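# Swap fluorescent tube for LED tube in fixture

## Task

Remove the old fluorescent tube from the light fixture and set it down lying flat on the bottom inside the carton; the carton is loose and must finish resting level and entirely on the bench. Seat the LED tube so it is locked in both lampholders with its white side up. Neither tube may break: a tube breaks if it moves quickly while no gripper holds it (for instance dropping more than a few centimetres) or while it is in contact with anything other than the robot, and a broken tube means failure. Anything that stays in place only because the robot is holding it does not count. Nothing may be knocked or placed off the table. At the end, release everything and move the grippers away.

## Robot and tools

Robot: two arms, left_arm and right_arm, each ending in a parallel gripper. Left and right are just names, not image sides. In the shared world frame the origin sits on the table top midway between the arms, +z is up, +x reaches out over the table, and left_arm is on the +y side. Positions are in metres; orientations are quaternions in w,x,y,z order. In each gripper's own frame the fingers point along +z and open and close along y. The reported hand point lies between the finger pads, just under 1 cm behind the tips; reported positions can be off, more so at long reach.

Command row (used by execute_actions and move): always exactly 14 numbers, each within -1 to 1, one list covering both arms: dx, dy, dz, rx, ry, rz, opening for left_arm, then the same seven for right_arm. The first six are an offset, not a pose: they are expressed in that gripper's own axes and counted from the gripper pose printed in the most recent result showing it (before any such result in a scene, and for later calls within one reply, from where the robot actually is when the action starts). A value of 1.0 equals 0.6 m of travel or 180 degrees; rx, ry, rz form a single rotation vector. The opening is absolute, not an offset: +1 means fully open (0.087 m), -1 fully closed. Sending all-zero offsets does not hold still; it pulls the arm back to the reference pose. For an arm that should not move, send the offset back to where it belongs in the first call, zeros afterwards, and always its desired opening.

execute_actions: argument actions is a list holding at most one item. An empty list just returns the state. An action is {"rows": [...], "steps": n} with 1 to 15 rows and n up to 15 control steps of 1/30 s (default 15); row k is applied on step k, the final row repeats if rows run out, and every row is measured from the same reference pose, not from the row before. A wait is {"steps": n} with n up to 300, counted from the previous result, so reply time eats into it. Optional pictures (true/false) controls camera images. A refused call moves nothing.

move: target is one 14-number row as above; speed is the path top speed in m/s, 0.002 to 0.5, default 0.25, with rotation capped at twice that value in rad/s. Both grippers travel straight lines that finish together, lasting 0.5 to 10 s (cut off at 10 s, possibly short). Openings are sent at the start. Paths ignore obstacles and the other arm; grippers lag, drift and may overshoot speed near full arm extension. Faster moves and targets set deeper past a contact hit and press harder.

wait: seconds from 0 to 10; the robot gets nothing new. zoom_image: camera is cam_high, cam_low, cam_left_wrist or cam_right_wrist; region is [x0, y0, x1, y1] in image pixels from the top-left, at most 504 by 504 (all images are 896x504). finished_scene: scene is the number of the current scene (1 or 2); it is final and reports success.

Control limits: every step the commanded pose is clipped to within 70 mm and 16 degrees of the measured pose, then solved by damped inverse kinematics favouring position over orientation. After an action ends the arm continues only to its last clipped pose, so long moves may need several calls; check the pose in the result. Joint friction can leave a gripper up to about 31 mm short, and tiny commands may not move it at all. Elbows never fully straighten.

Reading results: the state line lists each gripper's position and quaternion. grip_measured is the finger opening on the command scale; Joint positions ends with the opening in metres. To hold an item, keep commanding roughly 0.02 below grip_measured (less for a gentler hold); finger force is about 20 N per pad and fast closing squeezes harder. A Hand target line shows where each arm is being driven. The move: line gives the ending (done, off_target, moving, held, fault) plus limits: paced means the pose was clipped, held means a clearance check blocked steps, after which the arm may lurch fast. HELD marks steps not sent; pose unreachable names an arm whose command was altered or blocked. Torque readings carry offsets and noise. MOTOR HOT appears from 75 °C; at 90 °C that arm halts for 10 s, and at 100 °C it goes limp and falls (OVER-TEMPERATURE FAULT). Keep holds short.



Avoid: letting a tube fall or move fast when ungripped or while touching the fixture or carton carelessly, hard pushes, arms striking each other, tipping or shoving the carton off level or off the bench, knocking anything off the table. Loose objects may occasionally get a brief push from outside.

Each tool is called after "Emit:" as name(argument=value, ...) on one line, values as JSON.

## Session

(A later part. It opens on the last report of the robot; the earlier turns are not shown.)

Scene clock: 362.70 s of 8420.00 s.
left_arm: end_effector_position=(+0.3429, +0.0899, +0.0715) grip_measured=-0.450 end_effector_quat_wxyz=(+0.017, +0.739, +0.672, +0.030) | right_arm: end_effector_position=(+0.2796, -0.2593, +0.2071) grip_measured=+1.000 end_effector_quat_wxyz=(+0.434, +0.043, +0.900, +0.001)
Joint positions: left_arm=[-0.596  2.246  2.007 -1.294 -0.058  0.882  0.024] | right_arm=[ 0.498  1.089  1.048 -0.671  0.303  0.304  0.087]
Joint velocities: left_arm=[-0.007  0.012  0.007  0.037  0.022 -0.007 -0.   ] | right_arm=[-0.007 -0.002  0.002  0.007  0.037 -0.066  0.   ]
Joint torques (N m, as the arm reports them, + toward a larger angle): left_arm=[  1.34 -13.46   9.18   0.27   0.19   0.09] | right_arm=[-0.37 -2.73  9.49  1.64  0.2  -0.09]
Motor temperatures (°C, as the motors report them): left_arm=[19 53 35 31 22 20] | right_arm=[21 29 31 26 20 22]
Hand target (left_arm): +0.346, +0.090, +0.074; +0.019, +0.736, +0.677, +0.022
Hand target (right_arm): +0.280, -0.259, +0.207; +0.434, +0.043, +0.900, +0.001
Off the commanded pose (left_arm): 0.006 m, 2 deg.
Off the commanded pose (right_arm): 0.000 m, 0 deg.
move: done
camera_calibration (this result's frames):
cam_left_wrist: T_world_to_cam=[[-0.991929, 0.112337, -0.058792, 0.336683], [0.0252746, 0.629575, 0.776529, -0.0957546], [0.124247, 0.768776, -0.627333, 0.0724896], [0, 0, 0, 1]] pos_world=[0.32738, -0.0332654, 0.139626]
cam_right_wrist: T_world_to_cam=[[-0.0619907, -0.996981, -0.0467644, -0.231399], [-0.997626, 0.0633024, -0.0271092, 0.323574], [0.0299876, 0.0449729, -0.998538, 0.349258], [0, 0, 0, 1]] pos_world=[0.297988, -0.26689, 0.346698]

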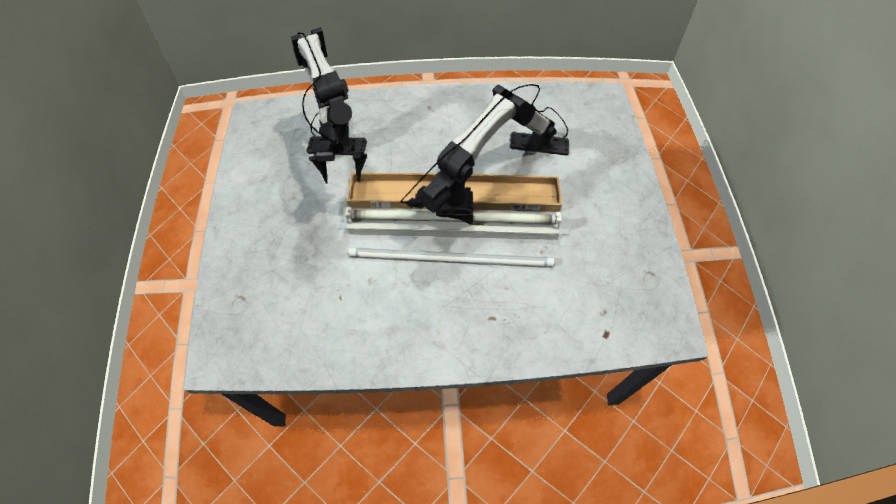

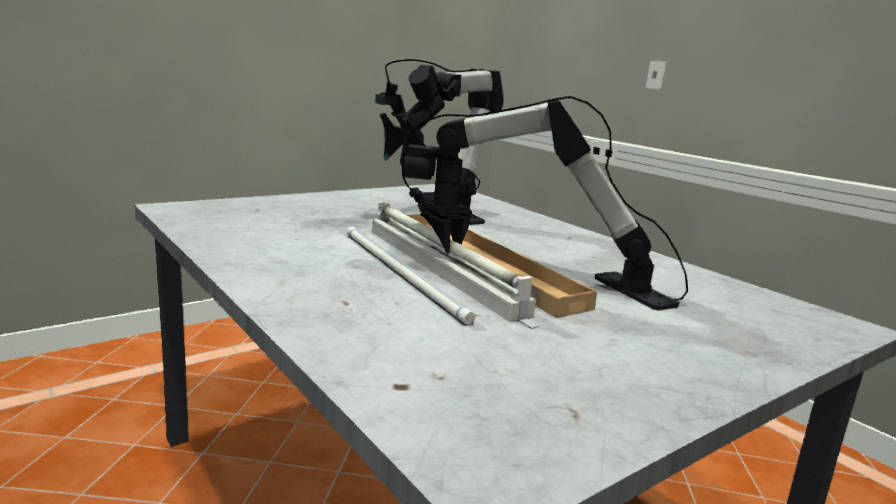

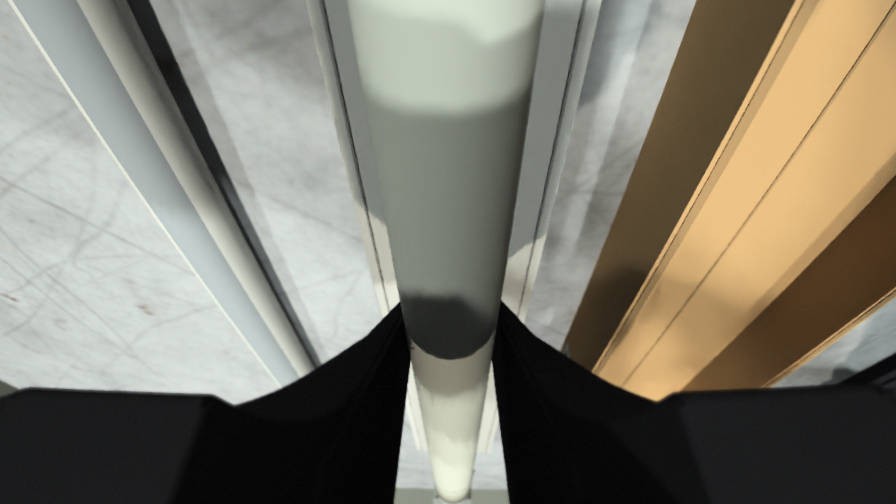

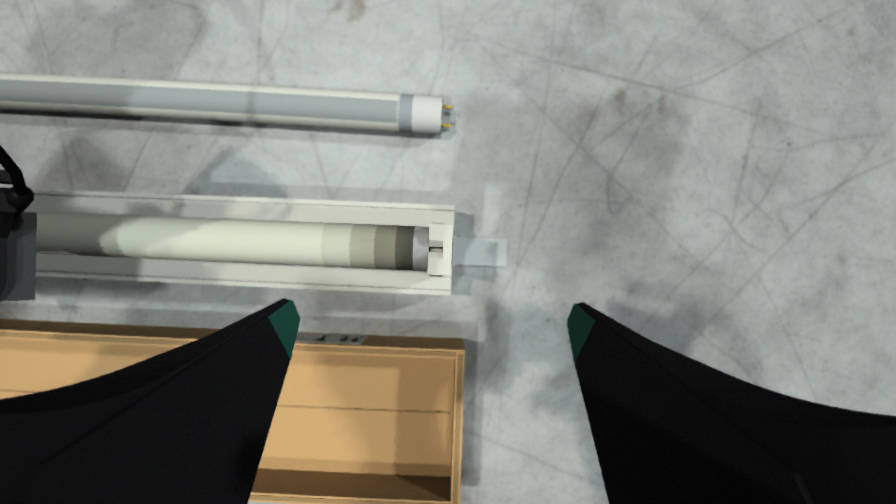

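Emit:
execute_actions(actions=[{"rows":[[0,0,0,0,0,0,-0.44,0,0,0,0,0,0,1],[0,0,0,0,0,0,-0.41,0,0,0,0,0,0,1],[0,0,0,0,0,0,-0.37,0,0,0,0,0,0,1],[0,0,0,0,0,0,-0.33,0,0,0,0,0,0,1],[0,0,0,0,0,0,-0.29,0,0,0,0,0,0,1],[0,0,0,0,0,0,-0.25,0,0,0,0,0,0,1],[0,0,0,0,0,0,-0.21,0,0,0,0,0,0,1],[0,0,0,0,0,0,-0.19,0,0,0,0,0,0,1]],"steps":9}], pictures=false)

Emit:
move(target=[0.0024,-0.0014,-0.0016,-0.132,0,0,-0.19,0,0,0,0,0,0,1], speed=0.15)

Emit:
execute_actions(actions=[{"rows":[[0,0.001,0,0,0,0,-0.22,0,0,0,0,0,0,1],[0,0.002,0,0,0,0,-0.25,0,0,0,0,0,0,1],[0,0.003,0,0,0,0,-0.28,0,0,0,0,0,0,1],[0,0.003,0,0,0,0,-0.31,0,0,0,0,0,0,1],[0,0.003,0,0,0,0,-0.34,0,0,0,0,0,0,1],[0,0.003,0,0,0,0,-0.36,0,0,0,0,0,0,1],[0,0.003,0,0,0,0,-0.38,0,0,0,0,0,0,1],[0,0.003,0,0,0,0,-0.395,0,0,0,0,0,0,1],[0,0.003,0,0,0,0,-0.41,0,0,0,0,0,0,1],[0,0.003,0,0,0,0,-0.42,0,0,0,0,0,0,1],[0,0.003,0,0,0,0,-0.43,0,0,0,0,0,0,1],[0,0.003,0,0,0,0,-0.437,0,0,0,0,0,0,1],[0,0.003,0,0,0,0,-0.444,0,0,0,0,0,0,1],[0,0.003,0,0,0,0,-0.45,0,0,0,0,0,0,1],[0,0.003,0,0,0,0,-0.456,0,0,0,0,0,0,1]],"steps":15}], pictures=false)

Emit:
execute_actions(actions=[{"rows":[[0,0,0,0,0,0,-0.462,0,0,0,0,0,0,1],[0,0,0,0,0,0,-0.468,0,0,0,0,0,0,1],[0,0,0,0,0,0,-0.474,0,0,0,0,0,0,1],[0,0,0,0,0,0,-0.48,0,0,0,0,0,0,1],[0,0,0,0,0,0,-0.485,0,0,0,0,0,0,1]],"steps":9}], pictures=false)

Emit:
move(target=[0.0006,0.002,-0.004,0.105,0,0,-0.485,0,0,0,0,0,0,1], speed=0.1)

Emit:
zoom_image(camera="cam_right_wrist", region=[415,230,455,265])

Scene clock: 421.90 s of 8420.00 s.
left_arm: end_effector_position=(+0.3428, +0.0900, +0.0714) grip_measured=-0.194 end_effector_quat_wxyz=(+0.017, +0.740, +0.672, +0.030) | right_arm: end_effector_position=(+0.2796, -0.2593, +0.2071) grip_measured=+1.000 end_effector_quat_wxyz=(+0.434, +0.043, +0.900, +0.001)
Joint positions: left_arm=[-0.596  2.247  2.007 -1.295 -0.058  0.882  0.035] | right_arm=[ 0.498  1.089  1.048 -0.671  0.303  0.304  0.087]
Joint velocities: left_arm=[-0.002  0.007 -0.017  0.037  0.037  0.007  0.005] | right_arm=[ 0.007 -0.002 -0.002 -0.007 -0.051  0.022  0.   ]
Joint torques (N m, as the arm reports them, + toward a larger angle): left_arm=[  0.37 -14.69   6.8    0.45   0.02   0.09] | right_arm=[-0.47 -2.71  9.43  1.63  0.2  -0.05]
Motor temperatures (°C, as the motors report them): left_arm=[19 57 38 28 22 20] | right_arm=[21 28 32 27 20 22]
Hand target (left_arm): +0.343, +0.090, +0.071; +0.017, +0.740, +0.672, +0.030
Hand target (right_arm): +0.280, -0.259, +0.207; +0.434, +0.043, +0.900, +0.001
Off the commanded pose (left_arm): 0.000 m, 0 deg.
Off the commanded pose (right_arm): 0.000 m, 0 deg.
Steps of this call (steps 1 to 90: nothing new was sent; then 55.90 s passed at rest; steps 91 to 99: all 9 steps of this action). Readings (end_effector_position):
91: left_arm (+0.3428, +0.0900, +0.0714) | right_arm (+0.2796, -0.2593, +0.2071)
92: left_arm (+0.3428, +0.0900, +0.0714) | right_arm (+0.2796, -0.2593, +0.2071)
94: left_arm (+0.3428, +0.0900, +0.0714) | right_arm (+0.2796, -0.2593, +0.2071)
98: left_arm (+0.3428, +0.0900, +0.0714) | right_arm (+0.2796, -0.2593, +0.2071)
99: the state above

Scene clock: 424.10 s of 8420.00 s.
left_arm: end_effector_position=(+0.3456, +0.0898, +0.0728) grip_measured=-0.190 end_effector_quat_wxyz=(+0.163, +0.720, +0.654, +0.164) | right_arm: end_effector_position=(+0.2796, -0.2593, +0.2071) grip_measured=+1.000 end_effector_quat_wxyz=(+0.434, +0.043, +0.900, +0.001)
Joint positions: left_arm=[-0.701  1.974  1.504 -0.778 -0.344  0.833  0.035] | right_arm=[ 0.498  1.089  1.048 -0.671  0.303  0.304  0.087]
Joint velocities: left_arm=[-0.002 -0.012 -0.012 -0.007  0.051  0.007  0.001] | right_arm=[-0.002 -0.012  0.002 -0.022 -0.007  0.037  0.   ]
Joint torques (N m, as the arm reports them, + toward a larger angle): left_arm=[ -0.3  -13.92   5.35   1.16  -0.28  -0.03] | right_arm=[-0.34 -2.77  9.35  1.62  0.21 -0.07]
Motor temperatures (°C, as the motors report them): left_arm=[19 58 38 28 22 20] | right_arm=[21 28 32 27 20 22]
Hand target (left_arm): +0.342, +0.091, +0.074; +0.166, +0.719, +0.653, +0.169
Hand target (right_arm): +0.280, -0.259, +0.207; +0.434, +0.043, +0.900, +0.001
Off the commanded pose (left_arm): 0.004 m, 1 deg.
Off the commanded pose (right_arm): 0.000 m, 0 deg.
move: done
camera_calibration (this result's frames):
cam_left_wrist: T_world_to_cam=[[-0.889744, 0.108445, -0.443391, 0.332505], [-0.27089, 0.656373, 0.704125, 0.00845596], [0.367389, 0.746601, -0.554627, -0.0141858], [0, 0, 0, 1]] pos_world=[0.303346, -0.0310176, 0.133608]
cam_right_wrist: T_world_to_cam=[[-0.0619907, -0.996981, -0.0467644, -0.231399], [-0.997626, 0.0633024, -0.0271092, 0.323574], [0.0299876, 0.0449729, -0.998538, 0.349258], [0, 0, 0, 1]] pos_world=[0.297988, -0.26689, 0.346698]

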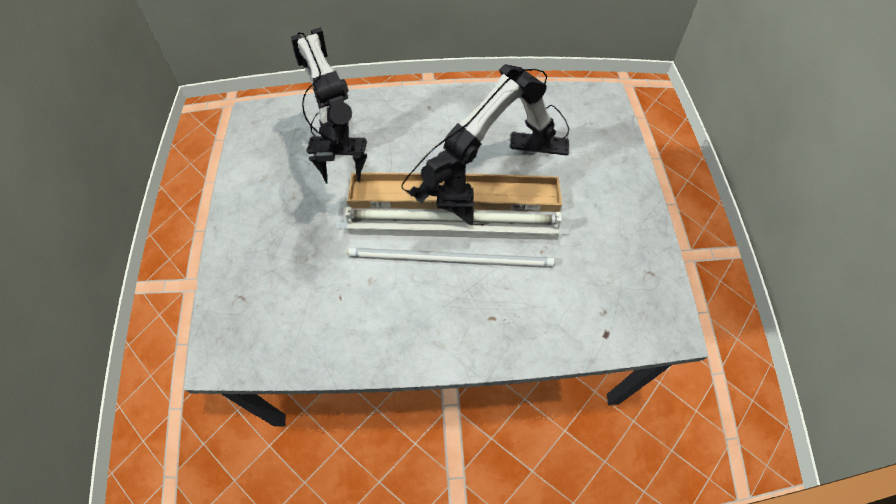

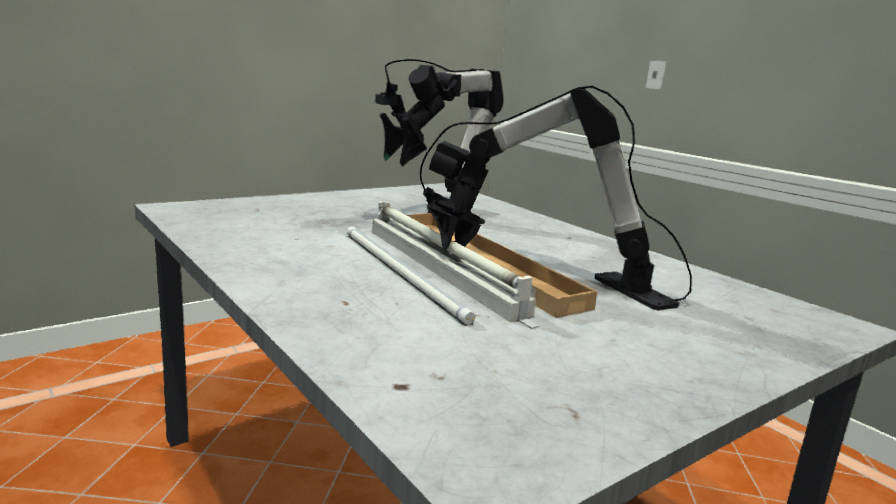

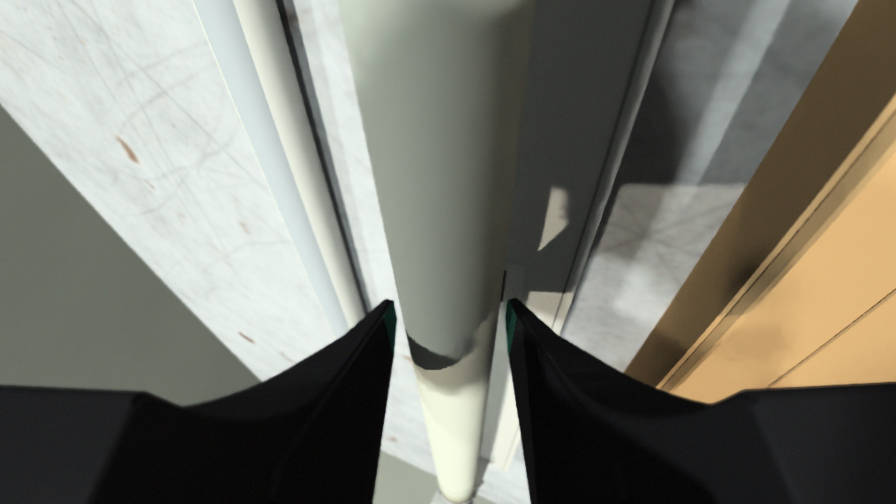

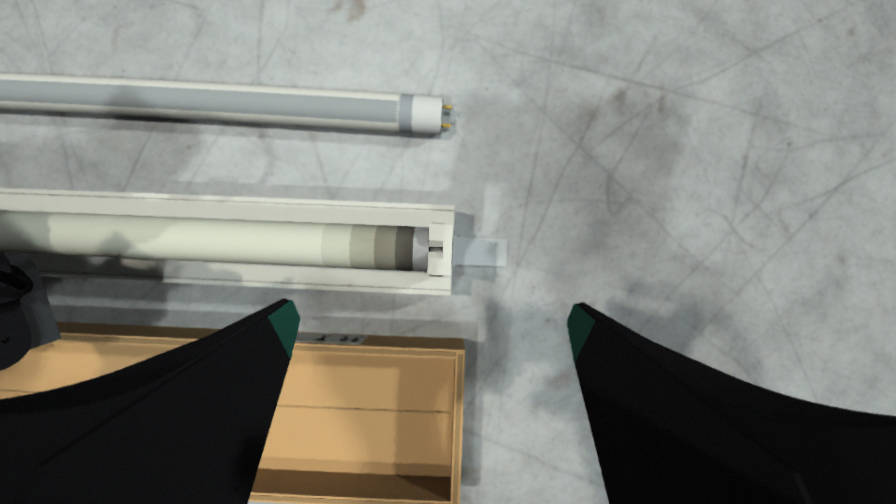

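Scene clock: 424.60 s of 8420.00 s.
left_arm: end_effector_position=(+0.3455, +0.0898, +0.0728) grip_measured=-0.449 end_effector_quat_wxyz=(+0.163, +0.720, +0.654, +0.164) | right_arm: end_effector_position=(+0.2796, -0.2593, +0.2071) grip_measured=+1.000 end_effector_quat_wxyz=(+0.434, +0.043, +0.900, +0.001)
Joint positions: left_arm=[-0.701  1.974  1.504 -0.778 -0.344  0.833  0.024] | right_arm=[ 0.498  1.089  1.048 -0.671  0.303  0.304  0.087]
Joint velocities: left_arm=[ 0.017 -0.002  0.002  0.037 -0.037 -0.007 -0.006] | right_arm=[-0.017 -0.007 -0.007  0.051 -0.022  0.066  0.   ]
Joint torques (N m, as the arm reports them, + toward a larger angle): left_arm=[  0.6  -11.97   7.86   1.05  -0.09   0.11] | right_arm=[-0.33 -2.7   9.46  1.61  0.22 -0.05]
Motor temperatures (°C, as the motors report them): left_arm=[19 58 38 28 22 20] | right_arm=[21 28 32 27 20 22]
Hand target (left_arm): +0.347, +0.090, +0.074; +0.163, +0.720, +0.654, +0.164
Hand target (right_arm): +0.280, -0.259, +0.207; +0.434, +0.043, +0.900, +0.001
Off the commanded pose (left_arm): 0.002 m, 0 deg.
Off the commanded pose (right_arm): 0.000 m, 0 deg.
Steps of this call (steps 1 to 15: all 15 steps of this action). Readings (end_effector_position):
1: left_arm (+0.3456, +0.0898, +0.0728) | right_arm (+0.2796, -0.2593, +0.2071)
2: left_arm (+0.3456, +0.0898, +0.0728) | right_arm (+0.2796, -0.2593, +0.2071)
4: left_arm (+0.3456, +0.0898, +0.0728) | right_arm (+0.2796, -0.2593, +0.2071)
8: left_arm (+0.3456, +0.0898, +0.0728) | right_arm (+0.2796, -0.2593, +0.2071)
15: the state above

Scene clock: 424.90 s of 8420.00 s.
left_arm: end_effector_position=(+0.3455, +0.0898, +0.0728) grip_measured=-0.450 end_effector_quat_wxyz=(+0.163, +0.720, +0.654, +0.164) | right_arm: end_effector_position=(+0.2796, -0.2593, +0.2071) grip_measured=+1.000 end_effector_quat_wxyz=(+0.434, +0.043, +0.900, +0.001)
Joint positions: left_arm=[-0.701  1.974  1.504 -0.778 -0.344  0.833  0.024] | right_arm=[ 0.498  1.089  1.048 -0.671  0.303  0.304  0.087]
Joint velocities: left_arm=[-0.012 -0.002  0.007  0.037 -0.007  0.037 -0.001] | right_arm=[ 0.007  0.007 -0.002 -0.007 -0.081  0.007  0.   ]
Joint torques (N m, as the arm reports them, + toward a larger angle): left_arm=[  0.4  -12.28   7.2    1.08  -0.14   0.06] | right_arm=[-0.32 -2.67  9.4   1.62  0.18 -0.07]
Motor temperatures (°C, as the motors report them): left_arm=[19 58 38 28 22 20] | right_arm=[21 28 32 27 20 22]
Hand target (left_arm): +0.346, +0.090, +0.073; +0.163, +0.720, +0.654, +0.164
Hand target (right_arm): +0.280, -0.259, +0.207; +0.434, +0.043, +0.900, +0.001
Off the commanded pose (left_arm): 0.000 m, 0 deg.
Off the commanded pose (right_arm): 0.000 m, 0 deg.
Steps of this call (steps 1 to 9: all 9 steps of this action). Readings (end_effector_position):
1: left_arm (+0.3455, +0.0898, +0.0728) | right_arm (+0.2796, -0.2593, +0.2071)
2: left_arm (+0.3455, +0.0898, +0.0728) | right_arm (+0.2796, -0.2593, +0.2071)
4: left_arm (+0.3455, +0.0898, +0.0728) | right_arm (+0.2796, -0.2593, +0.2071)
8: left_arm (+0.3455, +0.0898, +0.0728) | right_arm (+0.2796, -0.2593, +0.2071)
9: the state above

Scene clock: 427.10 s of 8420.00 s.
left_arm: end_effector_position=(+0.3435, +0.0906, +0.0720) grip_measured=-0.450 end_effector_quat_wxyz=(+0.046, +0.739, +0.669, +0.063) | right_arm: end_effector_position=(+0.2796, -0.2593, +0.2071) grip_measured=+1.000 end_effector_quat_wxyz=(+0.434, +0.043, +0.900, +0.001)
Joint positions: left_arm=[-0.62   2.178  1.887 -1.185 -0.124  0.867  0.024] | right_arm=[ 0.498  1.089  1.048 -0.671  0.303  0.304  0.087]
Joint velocities: left_arm=[-0.012  0.002  0.002 -0.051  0.037 -0.051  0.   ] | right_arm=[-0.022  0.002 -0.007  0.022 -0.037  0.11   0.   ]
Joint torques (N m, as the arm reports them, + toward a larger angle): left_arm=[  1.25 -13.04   9.13   0.43   0.19   0.16] | right_arm=[-0.44 -2.8   9.51  1.6   0.18 -0.05]
Motor temperatures (°C, as the motors report them): left_arm=[19 57 38 28 22 20] | right_arm=[21 28 32 27 20 22]
Hand target (left_arm): +0.346, +0.091, +0.074; +0.044, +0.738, +0.671, +0.054
Hand target (right_arm): +0.280, -0.259, +0.207; +0.434, +0.043, +0.900, +0.001
Off the commanded pose (left_arm): 0.004 m, 1 deg.
Off the commanded pose (right_arm): 0.000 m, 0 deg.
move: done
camera_calibration (this result's frames):
cam_left_wrist: T_world_to_cam=[[-0.982472, 0.117446, -0.144759, 0.339715], [-0.0395101, 0.62772, 0.777436, -0.0742161], [0.182174, 0.769528, -0.612077, 0.0511394], [0, 0, 0, 1]] pos_world=[0.321512, -0.0326642, 0.138176]
cam_right_wrist: T_world_to_cam=[[-0.0619907, -0.996981, -0.0467644, -0.231399], [-0.997626, 0.0633024, -0.0271092, 0.323574], [0.0299876, 0.0449729, -0.998538, 0.349258], [0, 0, 0, 1]] pos_world=[0.297988, -0.26689, 0.346698]

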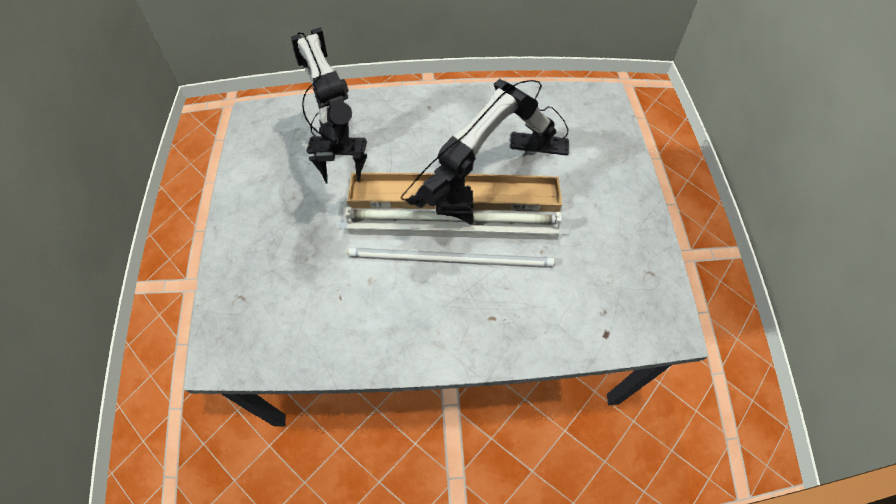

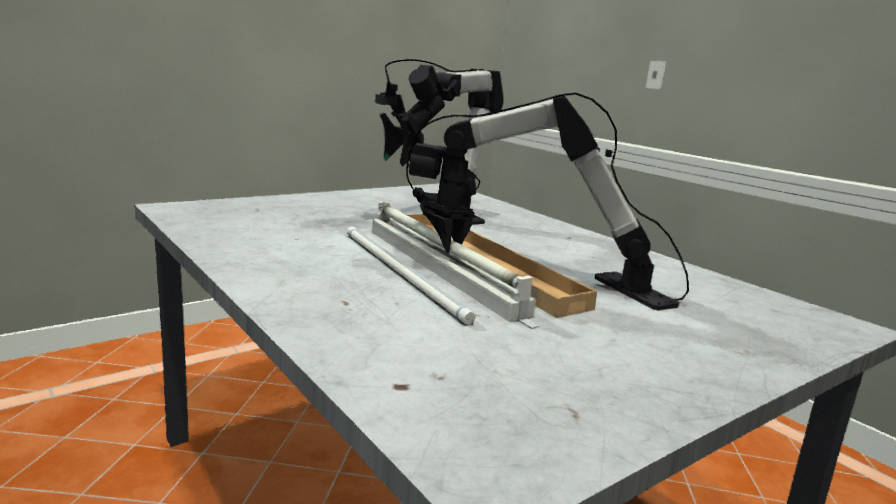

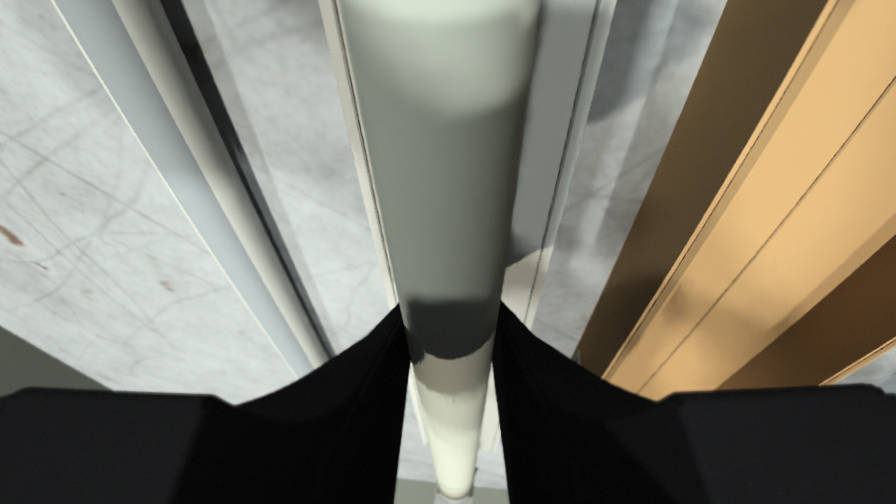

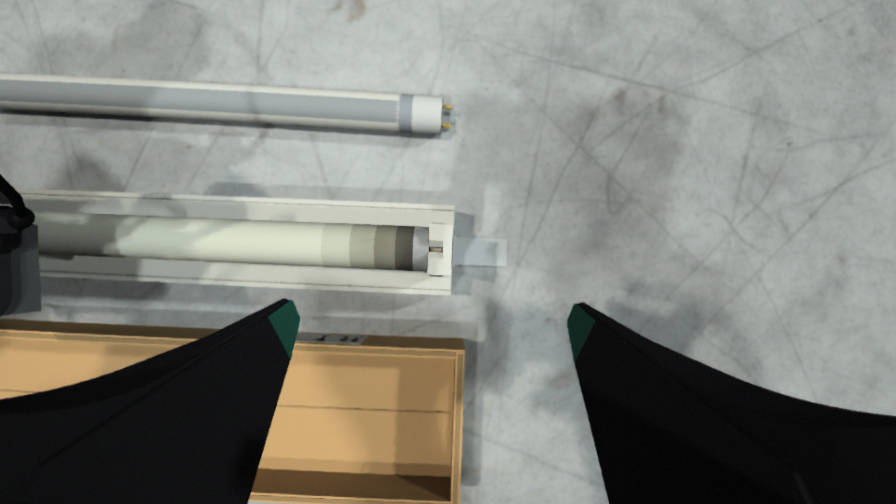

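Region (415, 230, 455, 265) of cam_right_wrist's 896x504 image, scaled by 12.600, with more detail than that image has; it fills the top 441 rows of this view, and the rest is white.

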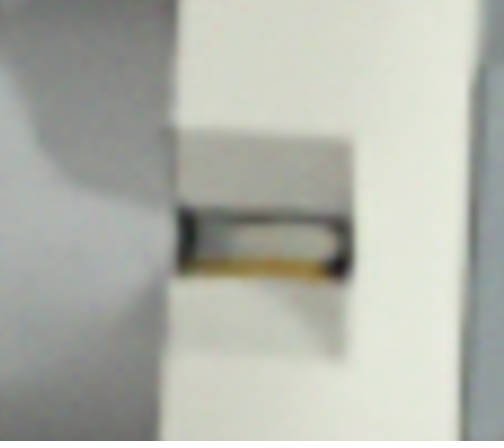

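Emit:
move(target=[0.0006,0.003,-0.005,0.07,0,-0.004,-0.485,0,0,0,0,0,0,1], speed=0.08)

Emit:
zoom_image(camera="cam_right_wrist", region=[415,230,455,265])

Scene clock: 456.13 s of 8420.00 s.
left_arm: end_effector_position=(+0.3418, +0.0918, +0.0741) grip_measured=-0.450 end_effector_quat_wxyz=(-0.036, +0.742, +0.670, -0.005) | right_arm: end_effector_position=(+0.2796, -0.2593, +0.2071) grip_measured=+1.000 end_effector_quat_wxyz=(+0.434, +0.043, +0.900, +0.001)
Joint positions: left_arm=[-0.57   2.383  2.246 -1.507  0.004  0.913  0.024] | right_arm=[ 0.498  1.089  1.048 -0.671  0.303  0.304  0.087]
Joint velocities: left_arm=[ 0.022  0.027  0.012 -0.095  0.007  0.022 -0.001] | right_arm=[ 0.002 -0.022 -0.007 -0.051  0.051 -0.022  0.   ]
Joint torques (N m, as the arm reports them, + toward a larger angle): left_arm=[  1.18 -14.06   8.71   0.12   0.18   0.01] | right_arm=[-0.45 -2.75  9.38  1.61  0.2  -0.08]
Motor temperatures (°C, as the motors report them): left_arm=[19 57 39 27 22 20] | right_arm=[21 27 32 27 20 22]
Hand target (left_arm): +0.345, +0.092, +0.074; -0.034, +0.736, +0.676, -0.011
Hand target (right_arm): +0.280, -0.259, +0.207; +0.434, +0.043, +0.900, +0.001
Off the commanded pose (left_arm): 0.003 m, 1 deg.
Off the commanded pose (right_arm): 0.000 m, 0 deg.
After step 90, 24.37 s passed at rest.
move: done
camera_calibration (this result's frames):
cam_left_wrist: T_world_to_cam=[[-0.990811, 0.117178, 0.0675518, 0.325328], [0.125119, 0.604363, 0.786823, -0.131502], [0.0513728, 0.788044, -0.613471, 0.0949408], [0, 0, 0, 1]] pos_world=[0.333914, -0.0334642, 0.139735]
cam_right_wrist: T_world_to_cam=[[-0.0619907, -0.996981, -0.0467644, -0.231399], [-0.997626, 0.0633024, -0.0271092, 0.323574], [0.0299876, 0.0449729, -0.998538, 0.349258], [0, 0, 0, 1]] pos_world=[0.297988, -0.26689, 0.346698]

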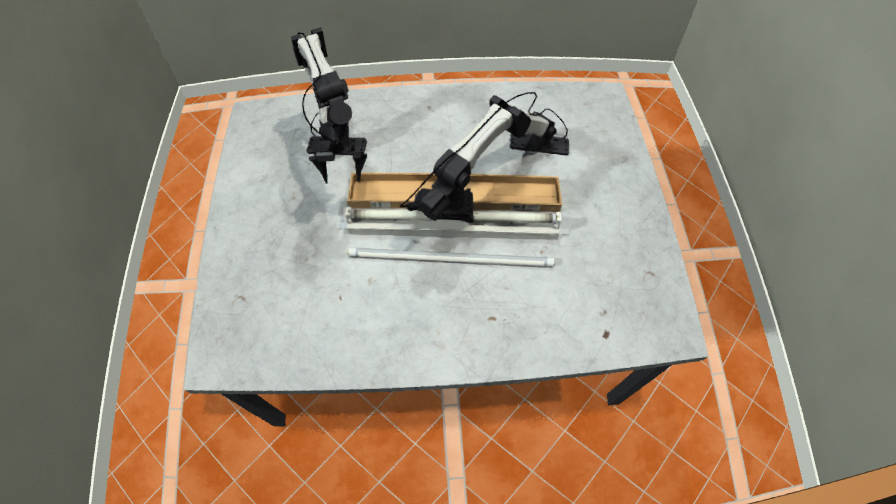

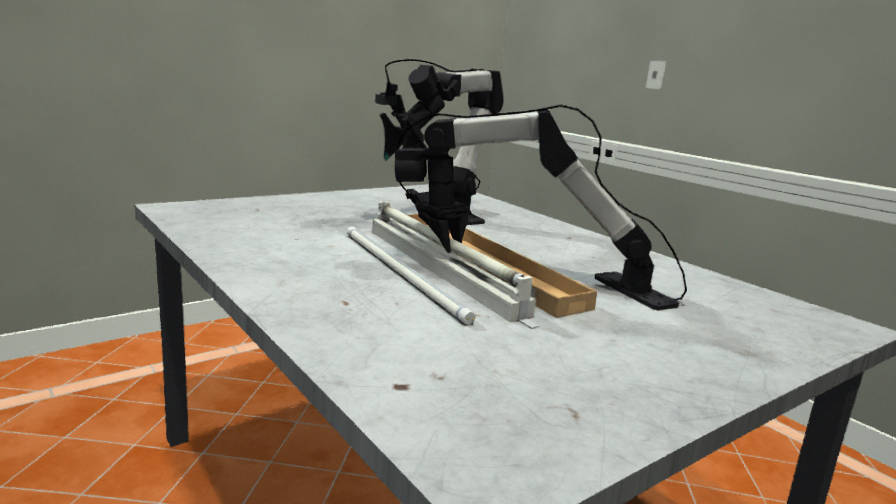

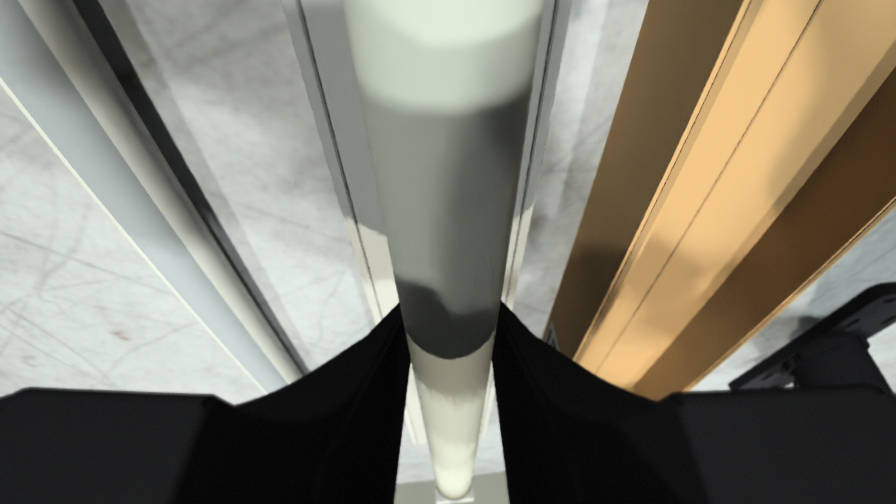

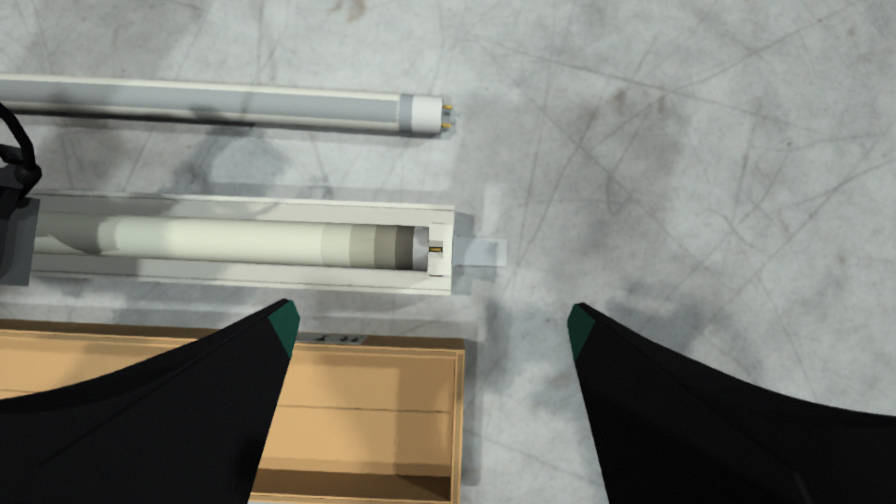

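Region (415, 230, 455, 265) of cam_right_wrist's 896x504 image, scaled by 12.600, with more detail than that image has; it fills the top 441 rows of this view, and the rest is white.

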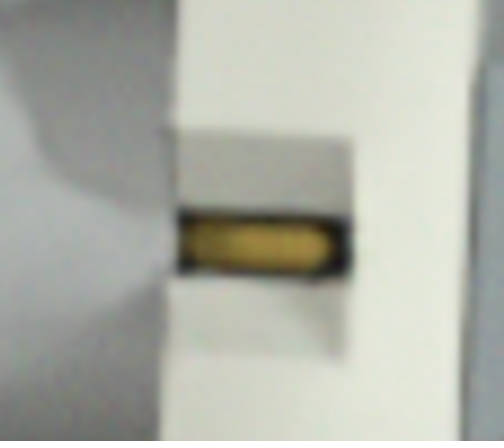

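Emit:
move(target=[0,0.005,-0.03,0,-0.008,-0.006,-0.485,0,0,0,0,0,0,1], speed=0.025)

Emit:
zoom_image(camera="cam_low", region=[490,255,560,315])

Emit:
zoom_image(camera="cam_low", region=[360,180,430,240])

Scene clock: 483.73 s of 8420.00 s.
left_arm: end_effector_position=(+0.3411, +0.0921, +0.0895) grip_measured=-0.450 end_effector_quat_wxyz=(-0.033, +0.742, +0.669, -0.006) | right_arm: end_effector_position=(+0.2796, -0.2593, +0.2071) grip_measured=+1.000 end_effector_quat_wxyz=(+0.434, +0.043, +0.900, +0.001)
Joint positions: left_arm=[-0.57   2.383  2.309 -1.565  0.006  0.915  0.024] | right_arm=[ 0.498  1.089  1.048 -0.671  0.303  0.304  0.087]
Joint velocities: left_arm=[-0.017 -0.012  0.007  0.066  0.037  0.007 -0.001] | right_arm=[ 0.012  0.007  0.012 -0.022 -0.007 -0.007  0.   ]
Joint torques (N m, as the arm reports them, + toward a larger angle): left_arm=[  1.32 -14.63   8.7    0.17   0.23   0.01] | right_arm=[-0.41 -2.75  9.54  1.61  0.22 -0.06]
Motor temperatures (°C, as the motors report them): left_arm=[19 59 39 26 22 20] | right_arm=[21 27 32 27 20 22]
Hand target (left_arm): +0.346, +0.091, +0.092; -0.024, +0.736, +0.677, -0.013
Hand target (right_arm): +0.280, -0.259, +0.207; +0.434, +0.043, +0.900, +0.001
Off the commanded pose (left_arm): 0.005 m, 2 deg.
Off the commanded pose (right_arm): 0.000 m, 0 deg.
joint sent to its limit (left arm) — the command would take joint 4 (wrist pitch) past its lower limit, so that joint was sent only as far as its limit.
After step 90, 23.63 s passed at rest.
move: done
camera_calibration (this result's frames):
cam_left_wrist: T_world_to_cam=[[-0.990765, 0.119272, 0.0644865, 0.323635], [0.124246, 0.608197, 0.784002, -0.143465], [0.054289, 0.784774, -0.617399, 0.10385], [0, 0, 0, 1]] pos_world=[0.332834, -0.0328441, 0.155723]
cam_right_wrist: T_world_to_cam=[[-0.0619907, -0.996981, -0.0467644, -0.231399], [-0.997626, 0.0633024, -0.0271092, 0.323574], [0.0299876, 0.0449729, -0.998538, 0.349258], [0, 0, 0, 1]] pos_world=[0.297988, -0.26689, 0.346698]

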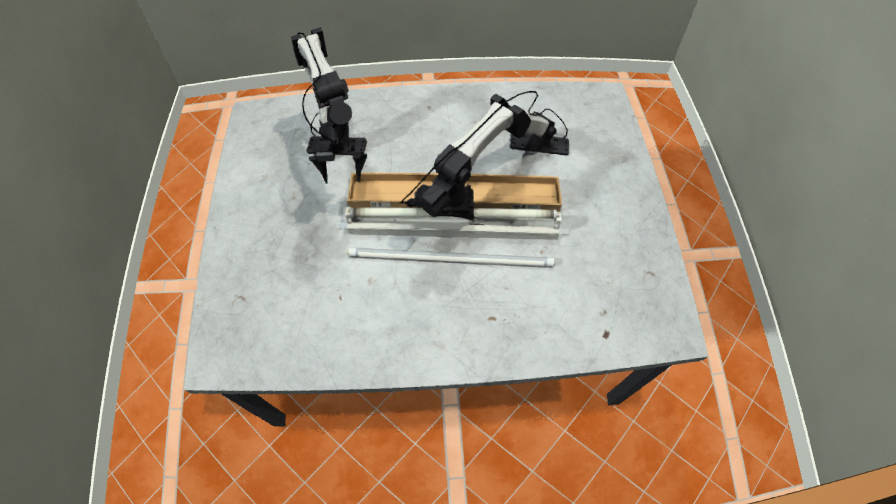

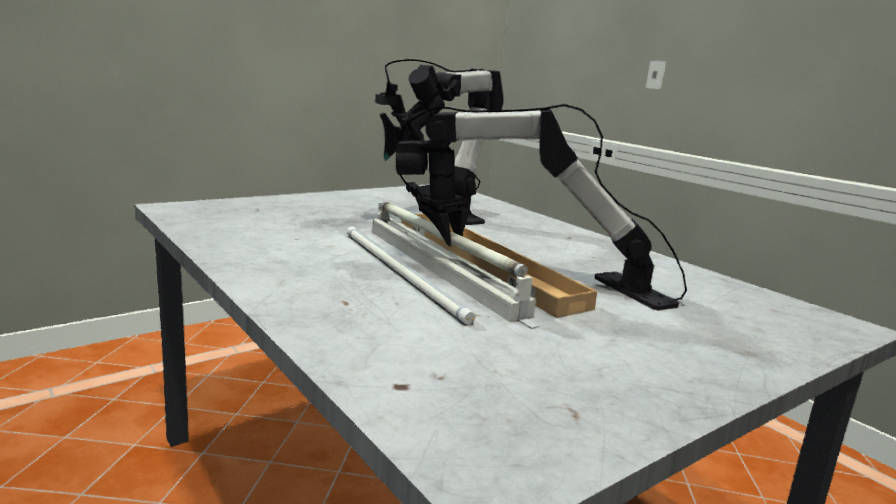

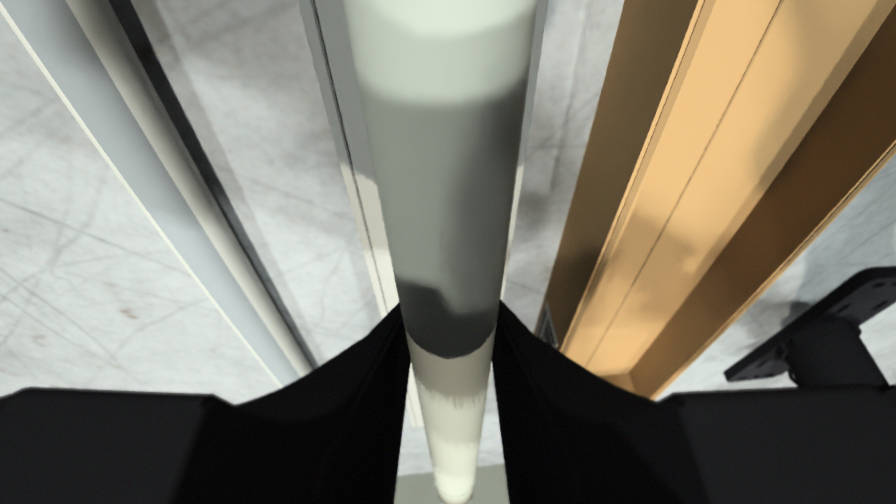

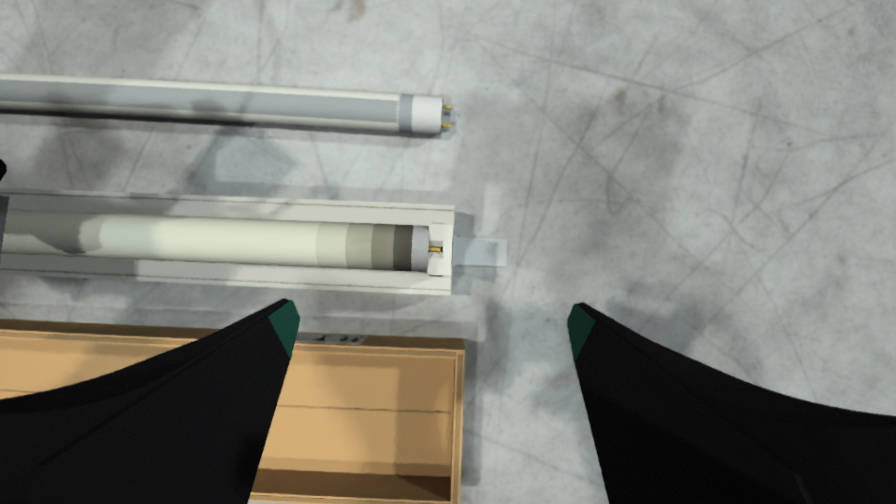

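Region (490, 255, 560, 315) of cam_low's 896x504 image, scaled by 7.200, with more detail than that image has; it fills the top 432 rows of this view, and the rest is white.

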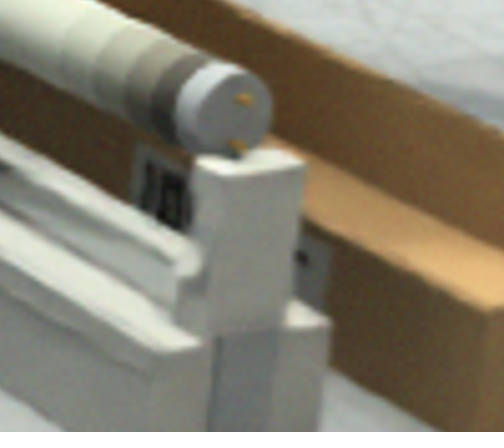

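Region (360, 180, 430, 240) of cam_low's 896x504 image, scaled by 7.200, with more detail than that image has; it fills the top 432 rows of this view, and the rest is white.

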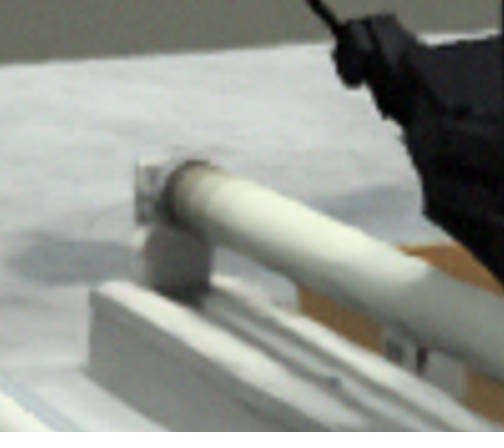

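Emit:
move(target=[0,0.002,-0.036,-0.025,-0.018,-0.008,-0.485,0,0,0,0,0,0,1], speed=0.02)

Emit:
zoom_image(camera="cam_low", region=[340,170,580,330])

Scene clock: 499.97 s of 8420.00 s.
left_arm: end_effector_position=(+0.3444, +0.0888, +0.1078) grip_measured=-0.450 end_effector_quat_wxyz=(+0.009, +0.738, +0.675, -0.002) | right_arm: end_effector_position=(+0.2796, -0.2593, +0.2071) grip_measured=+1.000 end_effector_quat_wxyz=(+0.434, +0.043, +0.900, +0.001)
Joint positions: left_arm=[-0.57   2.303  2.255 -1.504  0.004  0.899  0.024] | right_arm=[ 0.498  1.089  1.048 -0.671  0.303  0.304  0.087]
Joint velocities: left_arm=[-0.007  0.007 -0.002  0.037  0.022 -0.022 -0.   ] | right_arm=[ 0.007 -0.007 -0.007  0.007  0.022 -0.022  0.   ]
Joint torques (N m, as the arm reports them, + toward a larger angle): left_arm=[  0.56 -16.84   4.98   0.53  -0.01   0.  ] | right_arm=[-0.45 -2.68  9.43  1.63  0.22 -0.07]
Motor temperatures (°C, as the motors report them): left_arm=[19 61 39 26 22 20] | right_arm=[21 27 32 27 20 22]
Hand target (left_arm): +0.344, +0.091, +0.111; +0.014, +0.734, +0.679, +0.001
Hand target (right_arm): +0.280, -0.259, +0.207; +0.434, +0.043, +0.900, +0.001
Off the commanded pose (left_arm): 0.004 m, 1 deg.
Off the commanded pose (right_arm): 0.000 m, 0 deg.
After step 90, 10.50 s passed at rest.
move: done
camera_calibration (this result's frames):
cam_left_wrist: T_world_to_cam=[[-0.994447, 0.105104, -0.00528238, 0.336153], [0.0651026, 0.653854, 0.753815, -0.136748], [0.0826832, 0.749285, -0.657066, 0.115208], [0, 0, 0, 1]] pos_world=[0.333663, -0.032241, 0.180558]
cam_right_wrist: T_world_to_cam=[[-0.0619907, -0.996981, -0.0467644, -0.231399], [-0.997626, 0.0633024, -0.0271092, 0.323574], [0.0299876, 0.0449729, -0.998538, 0.349258], [0, 0, 0, 1]] pos_world=[0.297988, -0.26689, 0.346698]

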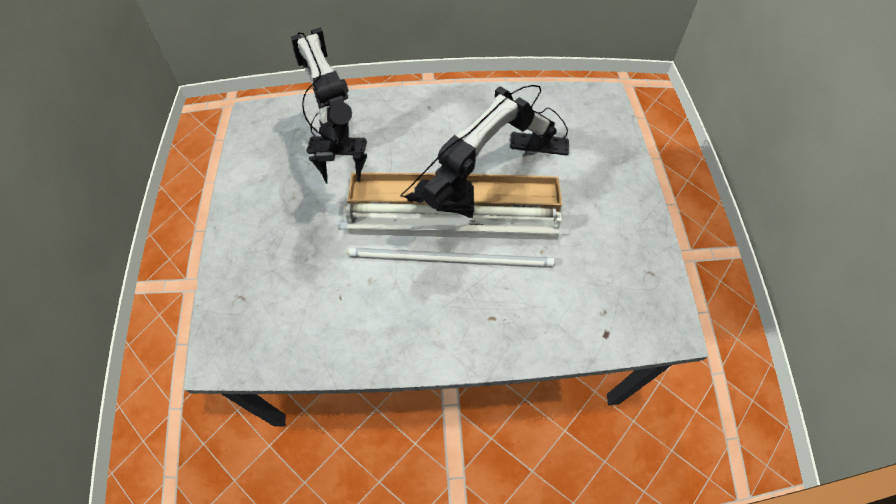

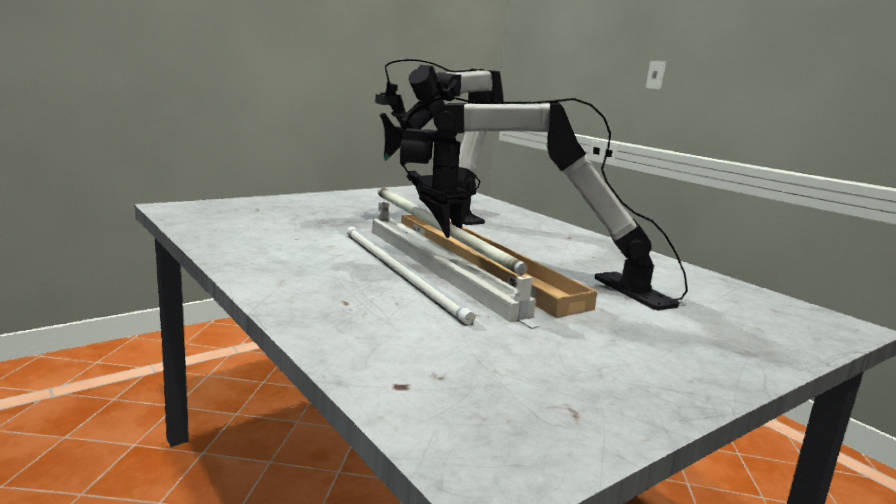

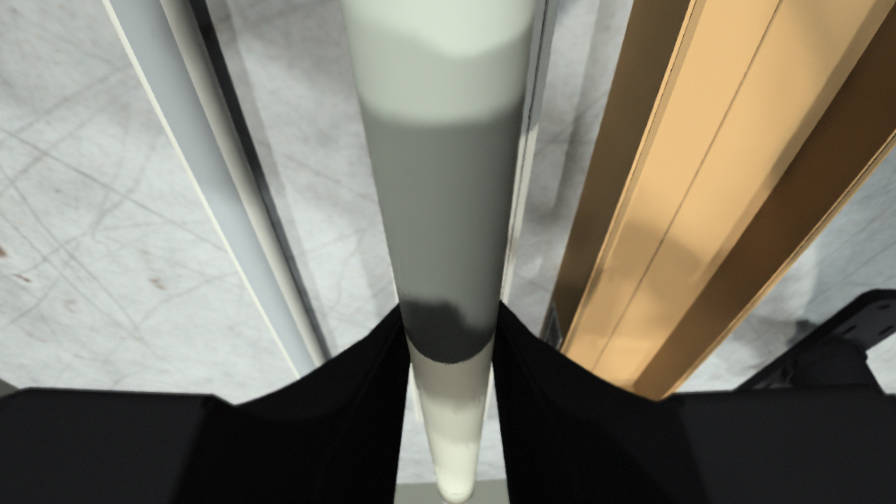

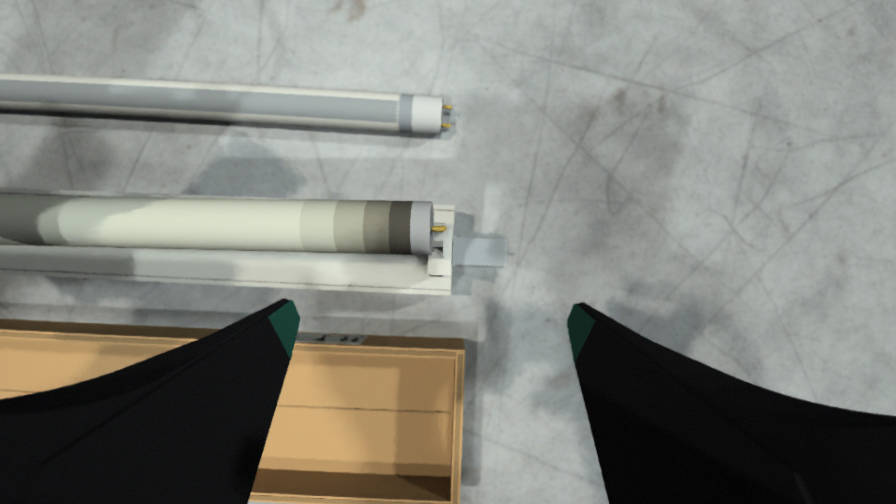

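Region (340, 170, 580, 330) of cam_low's 896x504 image, scaled by 2.100, with more detail than that image has.

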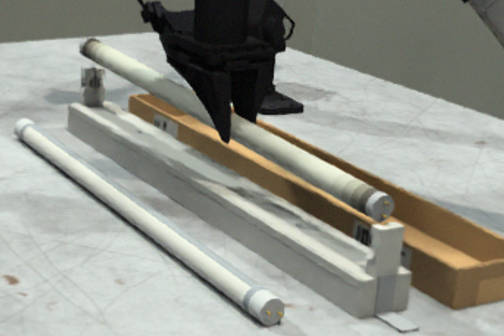

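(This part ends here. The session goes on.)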